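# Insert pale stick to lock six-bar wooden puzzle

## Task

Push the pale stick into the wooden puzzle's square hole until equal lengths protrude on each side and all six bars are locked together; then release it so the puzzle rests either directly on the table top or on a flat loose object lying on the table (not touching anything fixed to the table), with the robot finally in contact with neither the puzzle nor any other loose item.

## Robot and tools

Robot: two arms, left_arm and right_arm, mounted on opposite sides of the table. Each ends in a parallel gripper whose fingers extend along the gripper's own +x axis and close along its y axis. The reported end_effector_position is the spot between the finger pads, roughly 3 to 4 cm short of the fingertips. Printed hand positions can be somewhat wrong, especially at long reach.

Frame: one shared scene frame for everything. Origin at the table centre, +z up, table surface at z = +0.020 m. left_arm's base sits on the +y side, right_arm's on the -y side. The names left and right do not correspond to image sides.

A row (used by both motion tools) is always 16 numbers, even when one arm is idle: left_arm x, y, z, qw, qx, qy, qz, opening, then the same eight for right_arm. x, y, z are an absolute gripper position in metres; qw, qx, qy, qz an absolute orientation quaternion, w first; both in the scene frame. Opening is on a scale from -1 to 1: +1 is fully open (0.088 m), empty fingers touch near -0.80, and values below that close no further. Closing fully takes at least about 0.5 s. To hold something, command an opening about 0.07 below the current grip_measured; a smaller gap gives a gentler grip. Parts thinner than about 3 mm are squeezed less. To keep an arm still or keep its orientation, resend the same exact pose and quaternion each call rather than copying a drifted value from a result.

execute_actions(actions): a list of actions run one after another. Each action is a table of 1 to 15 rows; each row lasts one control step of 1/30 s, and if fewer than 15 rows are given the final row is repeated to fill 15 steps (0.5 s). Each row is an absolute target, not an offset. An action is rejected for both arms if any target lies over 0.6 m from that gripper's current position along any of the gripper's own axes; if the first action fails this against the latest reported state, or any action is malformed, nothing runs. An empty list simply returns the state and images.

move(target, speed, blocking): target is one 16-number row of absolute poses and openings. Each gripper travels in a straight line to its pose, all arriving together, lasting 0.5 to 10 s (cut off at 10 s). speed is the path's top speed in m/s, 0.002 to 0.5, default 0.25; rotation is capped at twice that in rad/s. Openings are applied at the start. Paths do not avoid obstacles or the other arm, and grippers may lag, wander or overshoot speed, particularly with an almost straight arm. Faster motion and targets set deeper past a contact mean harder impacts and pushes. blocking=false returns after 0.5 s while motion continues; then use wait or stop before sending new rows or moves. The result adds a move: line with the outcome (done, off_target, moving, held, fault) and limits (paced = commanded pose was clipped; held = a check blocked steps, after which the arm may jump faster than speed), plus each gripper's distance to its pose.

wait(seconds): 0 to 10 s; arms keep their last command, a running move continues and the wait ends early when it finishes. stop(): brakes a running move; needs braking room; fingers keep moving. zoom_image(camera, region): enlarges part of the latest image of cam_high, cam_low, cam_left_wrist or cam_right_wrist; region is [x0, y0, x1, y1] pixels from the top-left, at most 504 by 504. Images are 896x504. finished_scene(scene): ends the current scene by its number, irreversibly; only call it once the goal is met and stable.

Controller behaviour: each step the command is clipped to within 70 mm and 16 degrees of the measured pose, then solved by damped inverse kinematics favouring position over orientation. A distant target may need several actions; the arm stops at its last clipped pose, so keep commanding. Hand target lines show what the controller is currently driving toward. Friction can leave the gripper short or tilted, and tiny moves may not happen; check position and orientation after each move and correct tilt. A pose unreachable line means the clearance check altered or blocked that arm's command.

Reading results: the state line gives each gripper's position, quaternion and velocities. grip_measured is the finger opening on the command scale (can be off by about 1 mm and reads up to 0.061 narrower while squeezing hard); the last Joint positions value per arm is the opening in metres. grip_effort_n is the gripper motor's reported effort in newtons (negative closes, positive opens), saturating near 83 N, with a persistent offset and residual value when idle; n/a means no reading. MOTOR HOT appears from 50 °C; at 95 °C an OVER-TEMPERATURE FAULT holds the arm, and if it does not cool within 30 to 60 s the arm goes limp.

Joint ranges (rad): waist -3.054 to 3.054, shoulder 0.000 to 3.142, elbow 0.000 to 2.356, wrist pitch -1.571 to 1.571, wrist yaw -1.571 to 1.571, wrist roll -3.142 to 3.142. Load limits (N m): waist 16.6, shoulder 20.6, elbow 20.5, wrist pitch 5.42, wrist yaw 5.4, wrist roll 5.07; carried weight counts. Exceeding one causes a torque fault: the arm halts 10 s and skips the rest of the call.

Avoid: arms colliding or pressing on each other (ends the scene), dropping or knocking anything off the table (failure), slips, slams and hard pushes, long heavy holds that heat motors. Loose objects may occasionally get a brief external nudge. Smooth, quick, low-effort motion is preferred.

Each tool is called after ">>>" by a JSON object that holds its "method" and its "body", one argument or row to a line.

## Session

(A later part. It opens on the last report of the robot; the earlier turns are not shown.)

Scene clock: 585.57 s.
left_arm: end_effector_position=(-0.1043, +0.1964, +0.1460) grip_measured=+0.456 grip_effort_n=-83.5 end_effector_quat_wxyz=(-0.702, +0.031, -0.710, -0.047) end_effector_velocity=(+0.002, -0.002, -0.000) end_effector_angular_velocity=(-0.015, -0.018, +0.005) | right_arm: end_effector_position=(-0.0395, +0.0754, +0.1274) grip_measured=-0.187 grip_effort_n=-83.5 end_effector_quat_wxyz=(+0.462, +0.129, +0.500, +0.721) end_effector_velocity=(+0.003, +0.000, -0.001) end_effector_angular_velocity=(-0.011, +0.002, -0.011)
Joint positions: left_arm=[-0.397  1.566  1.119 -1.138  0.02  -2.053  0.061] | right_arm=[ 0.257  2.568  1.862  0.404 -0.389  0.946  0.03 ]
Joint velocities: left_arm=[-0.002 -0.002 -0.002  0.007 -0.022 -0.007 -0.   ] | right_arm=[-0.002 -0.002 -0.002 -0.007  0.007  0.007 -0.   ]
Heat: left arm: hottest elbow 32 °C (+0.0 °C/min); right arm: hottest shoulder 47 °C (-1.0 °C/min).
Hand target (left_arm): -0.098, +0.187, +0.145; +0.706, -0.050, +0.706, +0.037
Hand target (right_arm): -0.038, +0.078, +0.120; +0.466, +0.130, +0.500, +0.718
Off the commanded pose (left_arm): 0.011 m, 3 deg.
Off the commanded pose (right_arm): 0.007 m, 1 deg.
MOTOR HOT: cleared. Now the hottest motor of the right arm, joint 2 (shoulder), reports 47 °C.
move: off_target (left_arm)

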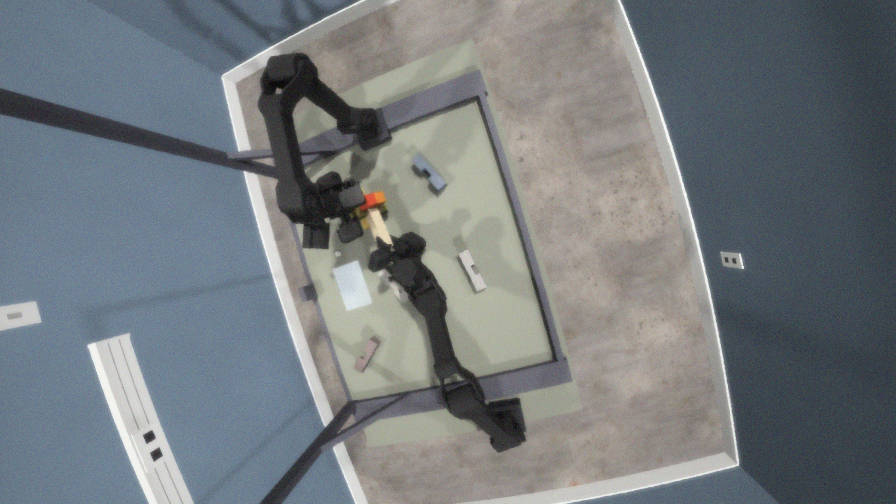

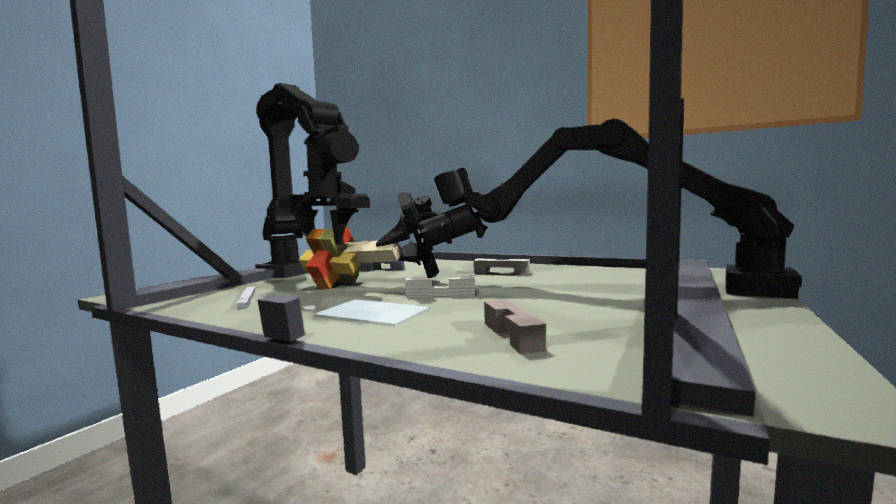

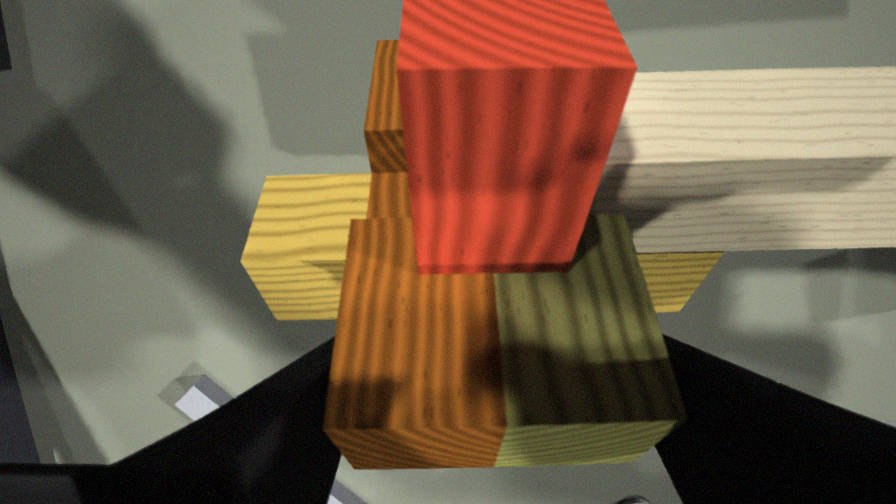

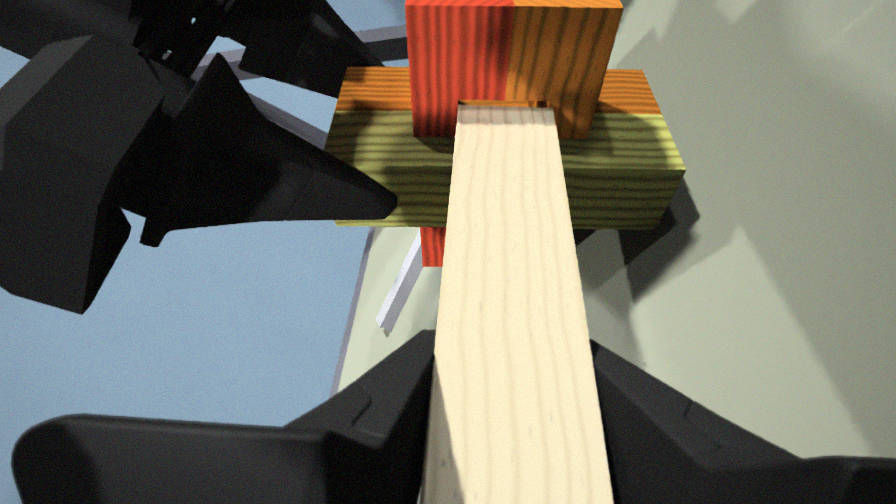

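>>> {"method": "move", "body": {
  "target": [-0.0995, 0.1890, 0.145, 0.7058, -0.0432, 0.7058, 0.0432, 0.38, -0.0365, 0.0635, 0.1312, 0.4661, 0.1306, 0.4997, 0.7184, -0.28],
  "speed": 0.015
}}

>>> {"method": "zoom_image", "body": {
  "camera": "cam_right_wrist",
  "region": [430, 70, 590, 170]
}}

>>> {"method": "zoom_image", "body": {
  "camera": "cam_left_wrist",
  "region": [560, 150, 896, 290]
}}

Scene clock: 600.50 s.
left_arm: end_effector_position=(-0.1006, +0.1902, +0.1462) grip_measured=+0.456 grip_effort_n=-83.5 end_effector_quat_wxyz=(-0.704, +0.044, -0.708, -0.041) end_effector_velocity=(+0.004, +0.001, +0.001) end_effector_angular_velocity=(-0.006, -0.021, -0.005) | right_arm: end_effector_position=(-0.0363, +0.0660, +0.1270) grip_measured=-0.187 grip_effort_n=-83.5 end_effector_quat_wxyz=(+0.466, +0.130, +0.501, +0.718) end_effector_velocity=(+0.003, -0.001, +0.000) end_effector_angular_velocity=(-0.003, -0.009, -0.007)
Joint positions: left_arm=[-0.386  1.566  1.12  -1.119  0.003 -2.053  0.061] | right_arm=[ 0.257  2.528  1.786  0.436 -0.38   0.949  0.03 ]
Joint velocities: left_arm=[ 0.002 -0.007 -0.002 -0.007 -0.022  0.007  0.   ] | right_arm=[-0.002 -0.007 -0.007 -0.007  0.007 -0.007 -0.   ]
Heat: left arm: hottest wrist pitch 36 °C (+4.0 °C/min); right arm: hottest shoulder 48 °C (+0.0 °C/min).
Hand target (left_arm): -0.100, +0.189, +0.145; +0.706, -0.043, +0.706, +0.043
Hand target (right_arm): -0.036, +0.064, +0.131; +0.466, +0.131, +0.500, +0.718
Off the commanded pose (left_arm): 0.002 m, 0 deg.
Off the commanded pose (right_arm): 0.005 m, 0 deg.
move: done

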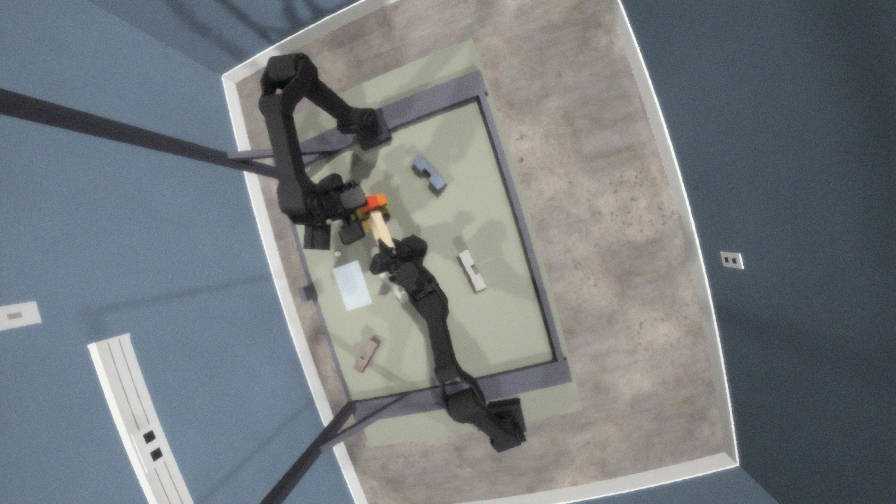

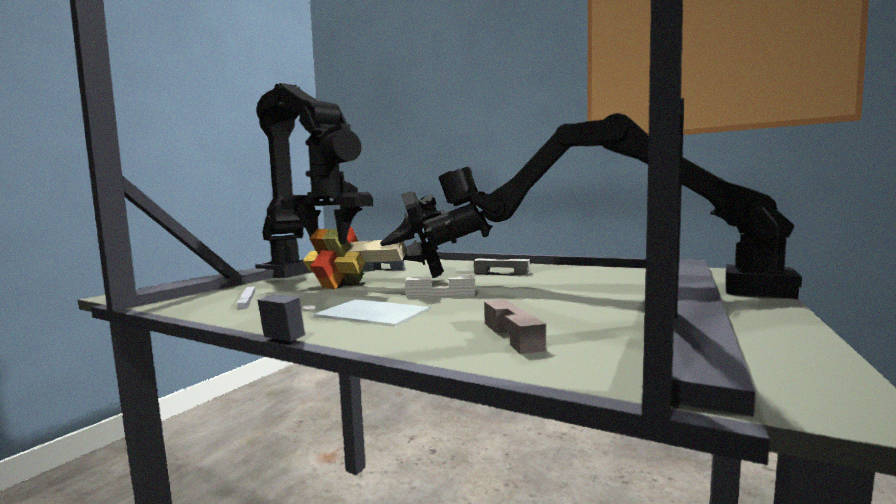

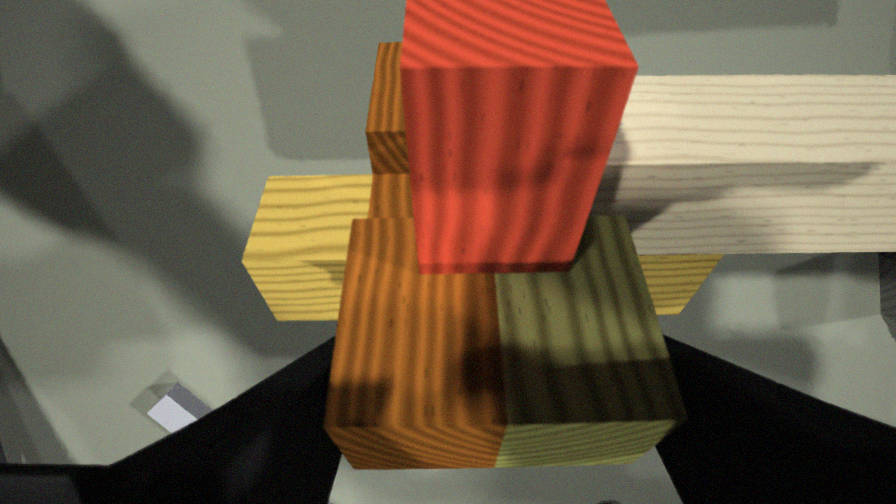

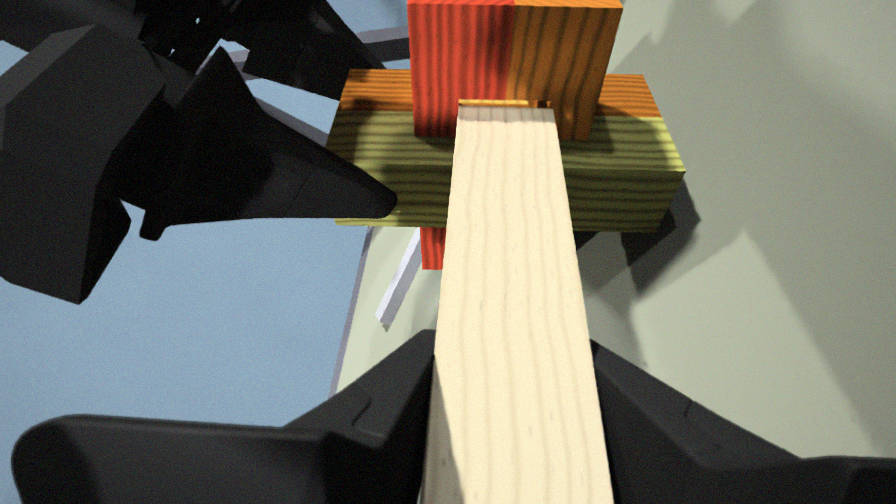

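Region (430, 70, 590, 170) of cam_right_wrist's 896x504 image, scaled by 3.150, with more detail than that image has; it fills the top 315 rows of this view, and the rest is white.

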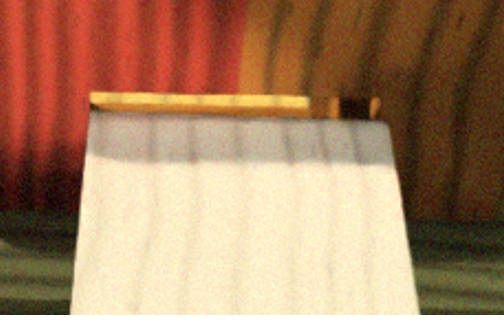

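Region (560, 150, 896, 290) of cam_left_wrist's 896x504 image, scaled by 1.500, with more detail than that image has; it fills the top 210 rows of this view, and the rest is white.

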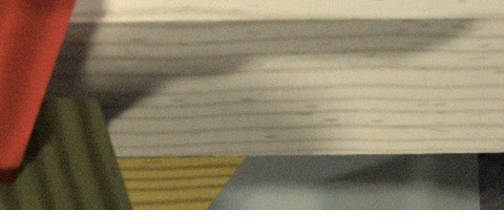

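>>> {"method": "zoom_image", "body": {
  "camera": "cam_right_wrist",
  "region": [310, 50, 510, 250]
}}

>>> {"method": "zoom_image", "body": {
  "camera": "cam_right_wrist",
  "region": [510, 50, 710, 250]
}}

Region (310, 50, 510, 250) of cam_right_wrist's 896x504 image, scaled by 2.520, with more detail than that image has.

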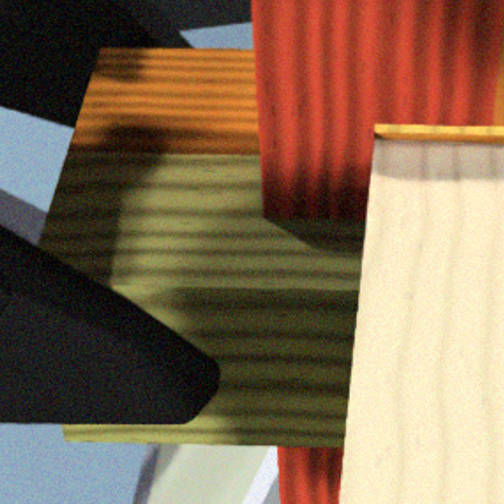

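Region (510, 50, 710, 250) of cam_right_wrist's 896x504 image, scaled by 2.520, with more detail than that image has.

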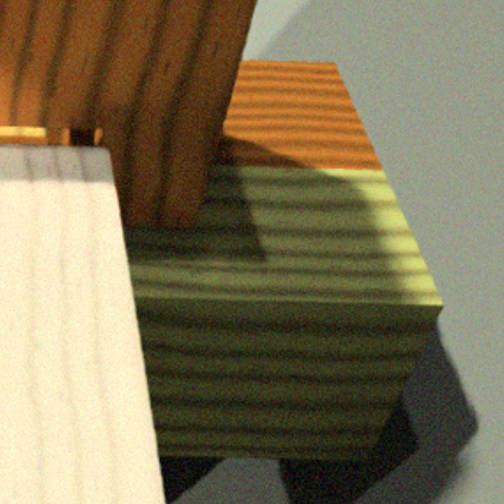

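>>> {"method": "zoom_image", "body": {
  "camera": "cam_low",
  "region": [290, 215, 450, 305]
}}

Region (290, 215, 450, 305) of cam_low's 896x504 image, scaled by 3.150, with more detail than that image has; it fills the top 284 rows of this view, and the rest is white.

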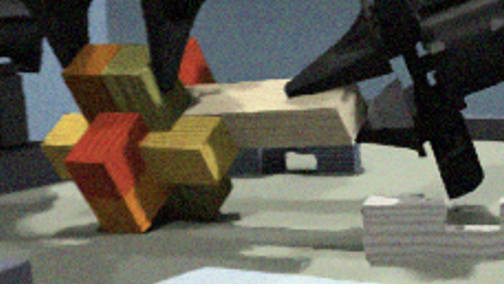

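>>> {"method": "zoom_image", "body": {
  "camera": "cam_low",
  "region": [300, 235, 410, 285]
}}

Region (300, 235, 410, 285) of cam_low's 896x504 image, scaled by 4.582, with more detail than that image has; it fills the top 229 rows of this view, and the rest is white.

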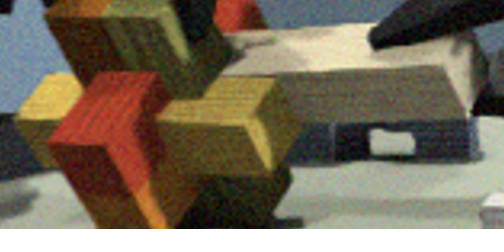

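>>> {"method": "move", "body": {
  "target": [-0.0995, 0.1890, 0.145, 0.7058, -0.0432, 0.7058, 0.0432, 0.38, -0.0395, 0.0629, 0.1169, 0.4669, 0.1500, 0.4803, 0.7272, -0.28],
  "speed": 0.015
}}

>>> {"method": "zoom_image", "body": {
  "camera": "cam_low",
  "region": [300, 235, 410, 285]
}}

>>> {"method": "zoom_image", "body": {
  "camera": "cam_right_wrist",
  "region": [310, 40, 710, 260]
}}

Scene clock: 652.57 s.
left_arm: end_effector_position=(-0.1004, +0.1900, +0.1462) grip_measured=+0.456 grip_effort_n=-83.5 end_effector_quat_wxyz=(-0.704, +0.045, -0.707, -0.041) end_effector_velocity=(+0.001, +0.002, +0.001) end_effector_angular_velocity=(-0.000, -0.008, +0.005) | right_arm: end_effector_position=(-0.0376, +0.0645, +0.1233) grip_measured=-0.187 grip_effort_n=-83.5 end_effector_quat_wxyz=(+0.466, +0.152, +0.479, +0.728) end_effector_velocity=(+0.001, -0.000, +0.002) end_effector_angular_velocity=(+0.018, -0.015, +0.010)
Joint positions: left_arm=[-0.385  1.566  1.12  -1.119  0.002 -2.053  0.061] | right_arm=[ 0.265  2.542  1.739  0.561 -0.353  0.953  0.03 ]
Joint velocities: left_arm=[-0.002 -0.007 -0.002 -0.007 -0.007 -0.007 -0.   ] | right_arm=[-0.002 -0.002 -0.002  0.007 -0.007 -0.022 -0.   ]
Heat: left arm: hottest elbow 34 °C (+0.0 °C/min); right arm: hottest shoulder 57 °C (+10.1 °C/min). Fold the right arm in close to its base before you think long.
Hand target (left_arm): -0.099, +0.189, +0.145; +0.706, -0.043, +0.706, +0.043
Hand target (right_arm): -0.039, +0.063, +0.117; +0.467, +0.150, +0.480, +0.727
Off the commanded pose (left_arm): 0.002 m, 0 deg.
Off the commanded pose (right_arm): 0.007 m, 0 deg.
MOTOR HOT: a motor of the right arm reached 50 °C. Now the hottest motor of the right arm, joint 2 (shoulder), reports 57 °C. The temperature limit of the motors' drives, at which the controller stops that arm, is 95 °C. To cool a motor, set the load down, stop pushing, or move to a pose that needs little force.
move: done

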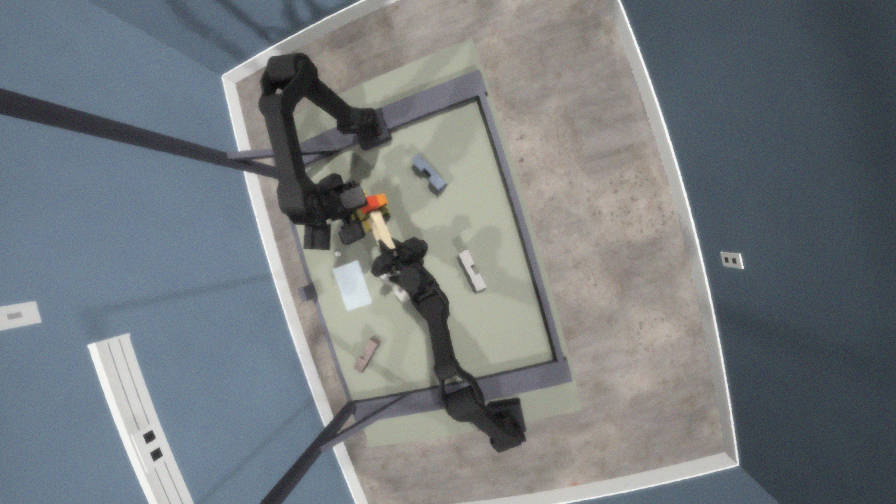

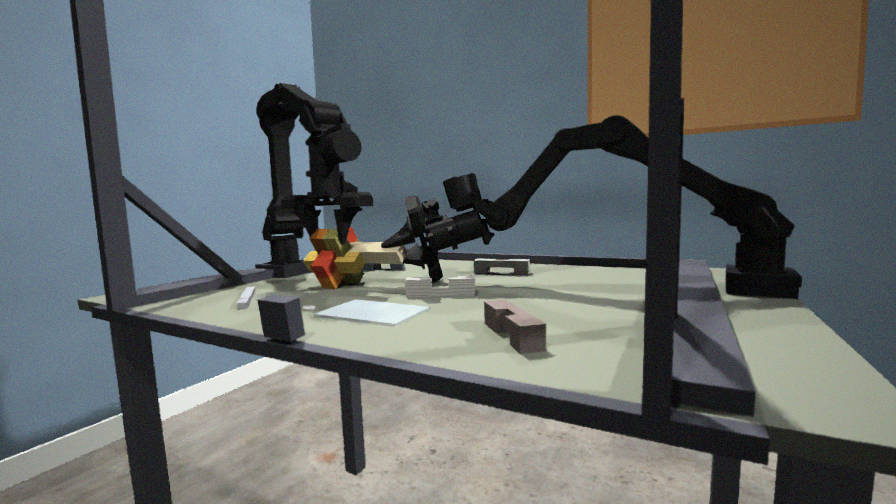

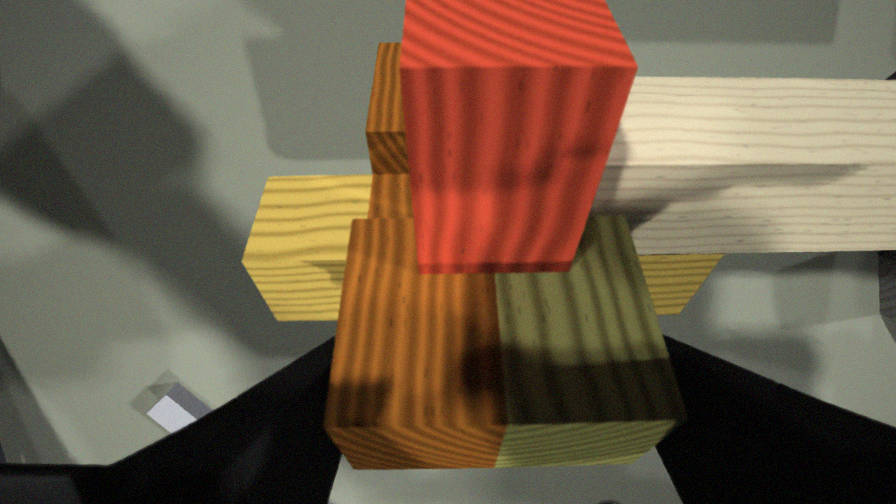

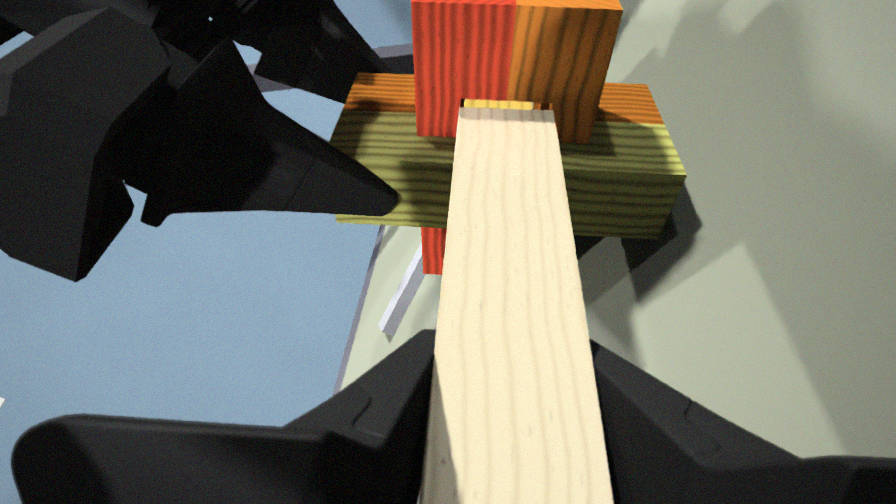

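Region (300, 235, 410, 285) of cam_low's 896x504 image, scaled by 4.582, with more detail than that image has; it fills the top 229 rows of this view, and the rest is white.

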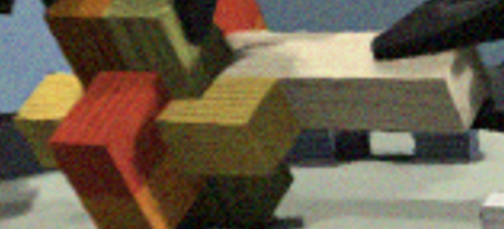

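Region (310, 40, 710, 260) of cam_right_wrist's 896x504 image, scaled by 1.260, with more detail than that image has; it fills the top 277 rows of this view, and the rest is white.

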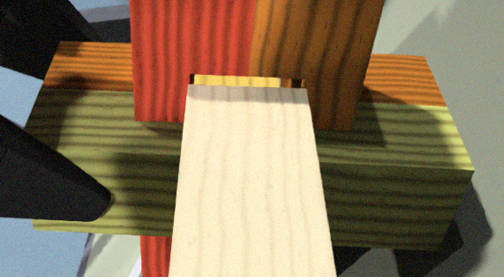

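>>> {"method": "move", "body": {
  "target": [-0.0995, 0.1882, 0.145, 0.7058, -0.0432, 0.7058, 0.0432, 0.38, -0.0398, 0.0832, 0.1193, 0.4669, 0.1500, 0.4803, 0.7272, -0.28],
  "speed": 0.012
}}

Scene clock: 658.73 s.
left_arm: end_effector_position=(-0.1023, +0.1957, +0.1463) grip_measured=+0.456 grip_effort_n=-83.5 end_effector_quat_wxyz=(-0.703, +0.034, -0.709, -0.048) end_effector_velocity=(+0.002, +0.003, -0.001) end_effector_angular_velocity=(+0.009, -0.011, +0.005) | right_arm: end_effector_position=(-0.0399, +0.0785, +0.1221) grip_measured=-0.187 grip_effort_n=-83.5 end_effector_quat_wxyz=(+0.465, +0.147, +0.484, +0.727) end_effector_velocity=(+0.004, +0.002, +0.000) end_effector_angular_velocity=(+0.009, -0.017, +0.005)
Joint positions: left_arm=[-0.392  1.566  1.12  -1.14   0.016 -2.053  0.061] | right_arm=[ 0.262  2.595  1.85   0.49  -0.363  0.952  0.03 ]
Joint velocities: left_arm=[-0.002 -0.002 -0.007 -0.007 -0.007 -0.007 -0.   ] | right_arm=[-0.007  0.002  0.007 -0.007 -0.007 -0.022 -0.   ]
Heat: left arm: hottest elbow 34 °C (-2.0 °C/min); right arm: hottest shoulder 56 °C (+9.0 °C/min). Fold the right arm in close to its base before you think long.
Hand target (left_arm): -0.100, +0.188, +0.145; +0.706, -0.043, +0.706, +0.043
Hand target (right_arm): -0.040, +0.083, +0.119; +0.467, +0.150, +0.480, +0.727
Off the commanded pose (left_arm): 0.008 m, 1 deg.
Off the commanded pose (right_arm): 0.005 m, 1 deg.
MOTOR HOT: still on. Now the hottest motor of the right arm, joint 2 (shoulder), reports 56 °C; a drive's own limit is 95 °C.
move: done

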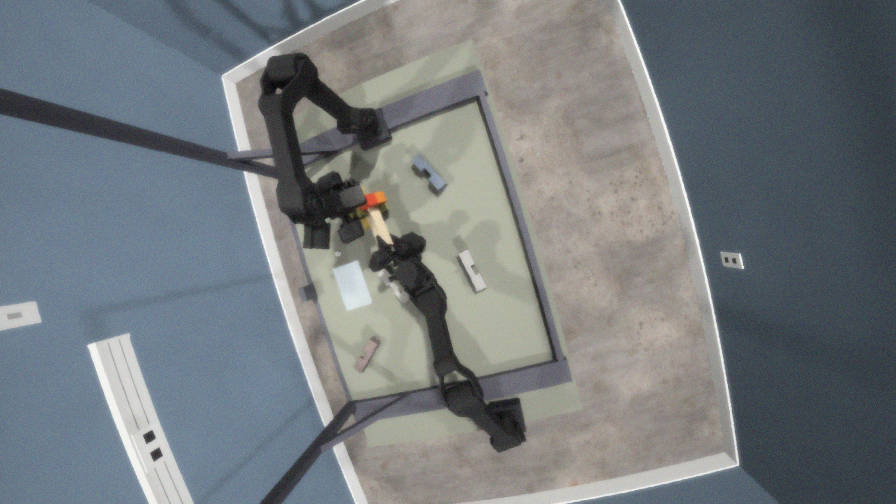

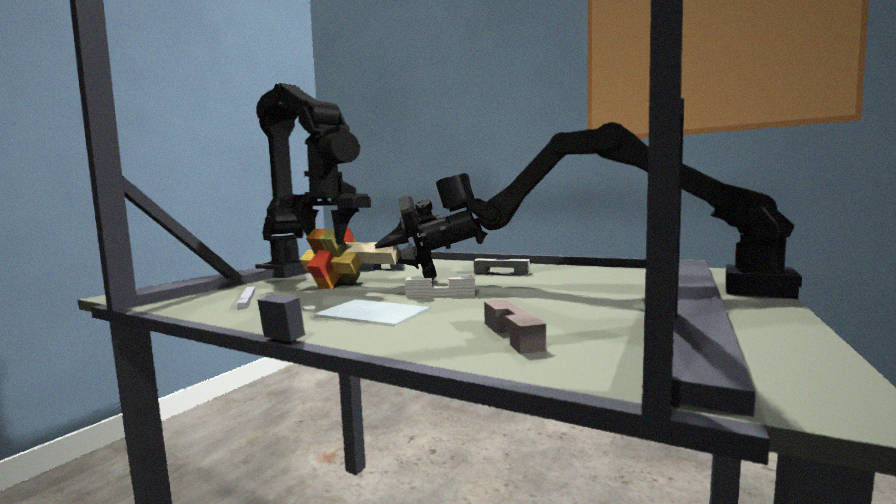

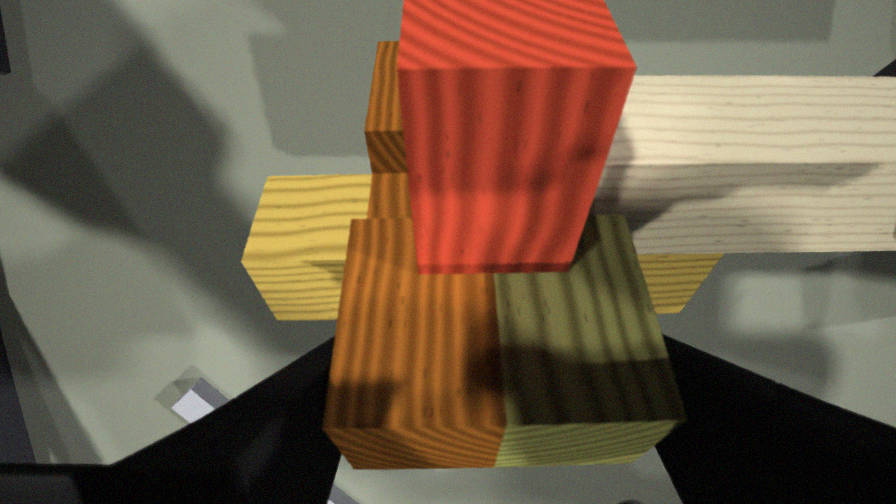

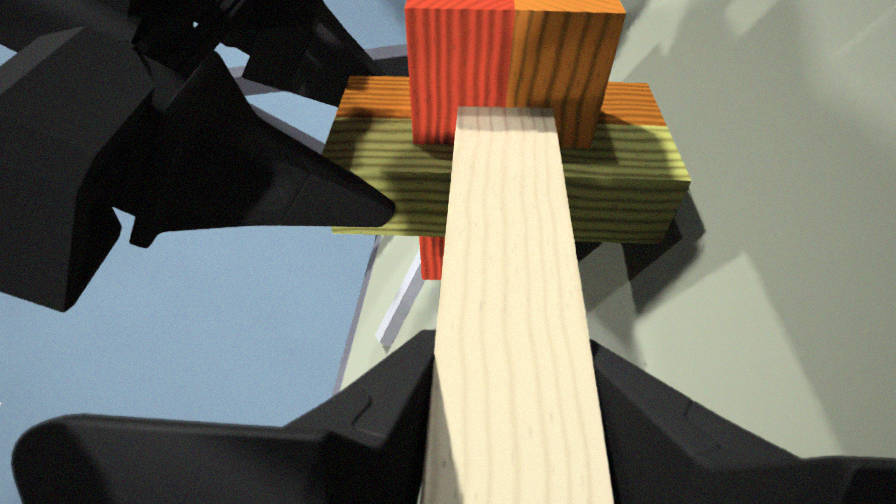

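>>> {"method": "zoom_image", "body": {
  "camera": "cam_right_wrist",
  "region": [435, 80, 585, 170]
}}

>>> {"method": "zoom_image", "body": {
  "camera": "cam_low",
  "region": [295, 230, 405, 285]
}}

Region (435, 80, 585, 170) of cam_right_wrist's 896x504 image, scaled by 3.360, with more detail than that image has; it fills the top 302 rows of this view, and the rest is white.

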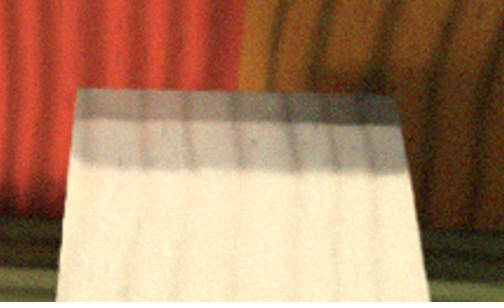

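Region (295, 230, 405, 285) of cam_low's 896x504 image, scaled by 4.582, with more detail than that image has.

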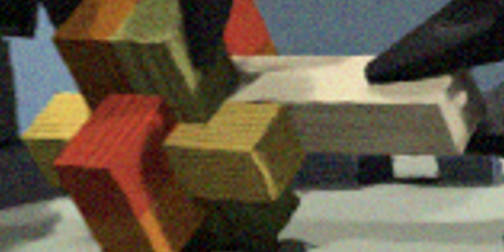

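>>> {"method": "move", "body": {
  "target": [-0.0995, 0.1882, 0.142, 0.7058, -0.0432, 0.7058, 0.0432, 0.38, -0.0378, 0.0675, 0.1280, 0.4669, 0.1500, 0.4803, 0.7272, -0.28],
  "speed": 0.015
}}

>>> {"method": "zoom_image", "body": {
  "camera": "cam_right_wrist",
  "region": [435, 80, 585, 170]
}}

>>> {"method": "zoom_image", "body": {
  "camera": "cam_low",
  "region": [300, 230, 410, 285]
}}

Scene clock: 668.97 s.
left_arm: end_effector_position=(-0.1009, +0.1891, +0.1463) grip_measured=+0.456 grip_effort_n=-83.5 end_effector_quat_wxyz=(-0.703, +0.046, -0.709, -0.040) end_effector_velocity=(+0.001, +0.002, -0.000) end_effector_angular_velocity=(+0.004, -0.009, +0.005) | right_arm: end_effector_position=(-0.0381, +0.0691, +0.1220) grip_measured=-0.187 grip_effort_n=-83.5 end_effector_quat_wxyz=(+0.465, +0.147, +0.484, +0.726) end_effector_velocity=(+0.001, -0.002, -0.002) end_effector_angular_velocity=(-0.009, -0.007, +0.006)
Joint positions: left_arm=[-0.385  1.566  1.12  -1.114  0.004 -2.053  0.061] | right_arm=[ 0.262  2.559  1.778  0.525 -0.361  0.952  0.03 ]
Joint velocities: left_arm=[-0.002 -0.002 -0.002 -0.007 -0.007 -0.007 -0.   ] | right_arm=[-0.002 -0.007 -0.012 -0.007 -0.007 -0.007 -0.   ]
Heat: left arm: hottest elbow 34 °C (+0.0 °C/min); right arm: hottest shoulder 55 °C (+5.1 °C/min). Fold the right arm in close to its base before you think long.
Hand target (left_arm): -0.099, +0.188, +0.142; +0.706, -0.043, +0.706, +0.043
Hand target (right_arm): -0.038, +0.068, +0.128; +0.467, +0.150, +0.480, +0.727
Off the commanded pose (left_arm): 0.005 m, 1 deg.
Off the commanded pose (right_arm): 0.006 m, 1 deg.
MOTOR HOT: still on. Now the hottest motor of the right arm, joint 2 (shoulder), reports 55 °C; a drive's own limit is 95 °C.
move: done

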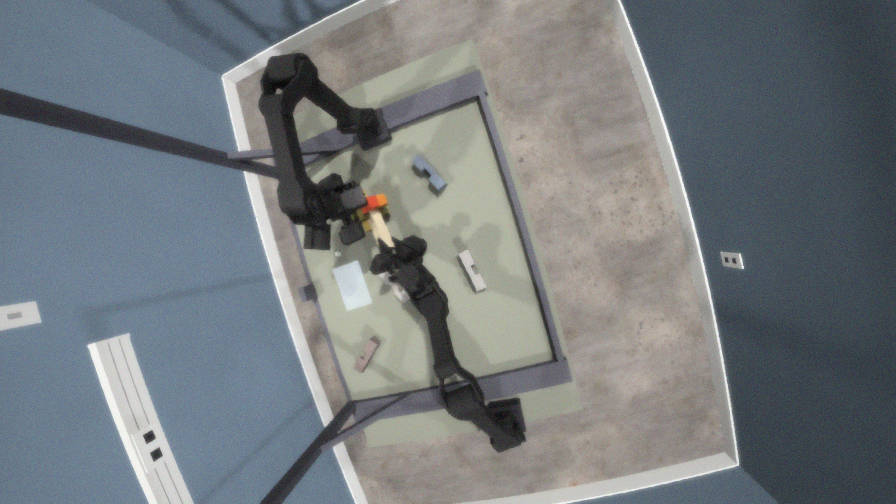

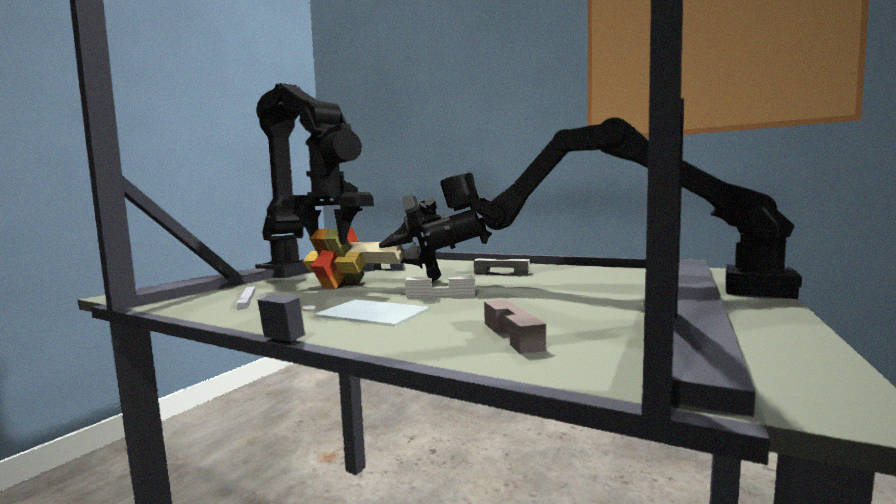

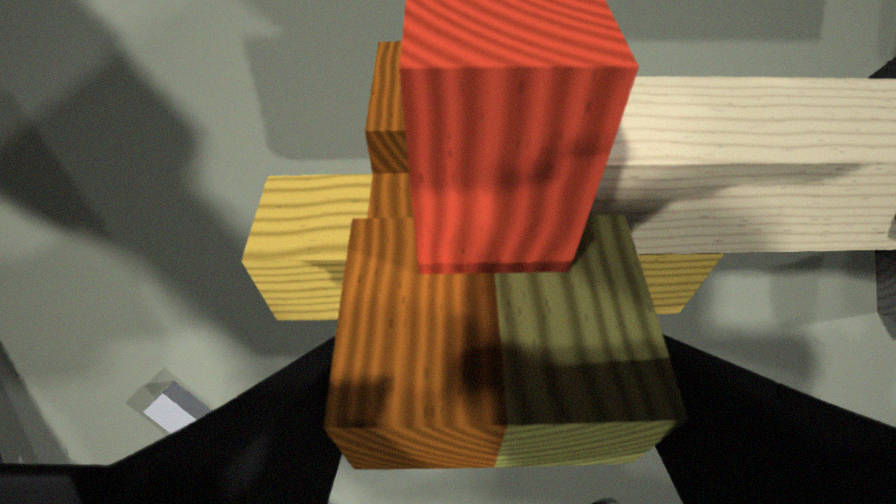

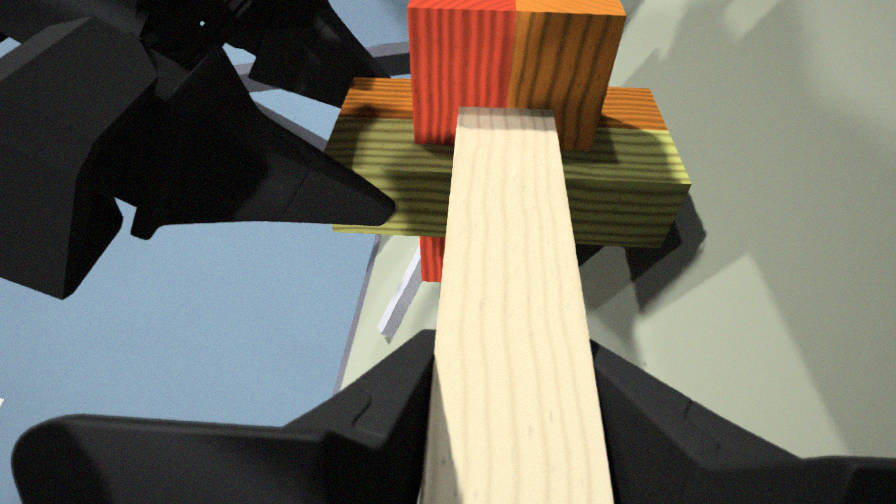

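Region (435, 80, 585, 170) of cam_right_wrist's 896x504 image, scaled by 3.360, with more detail than that image has; it fills the top 302 rows of this view, and the rest is white.

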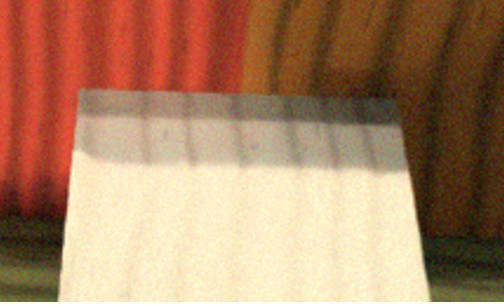

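Region (300, 230, 410, 285) of cam_low's 896x504 image, scaled by 4.582, with more detail than that image has.

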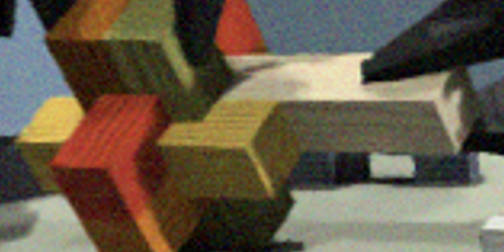

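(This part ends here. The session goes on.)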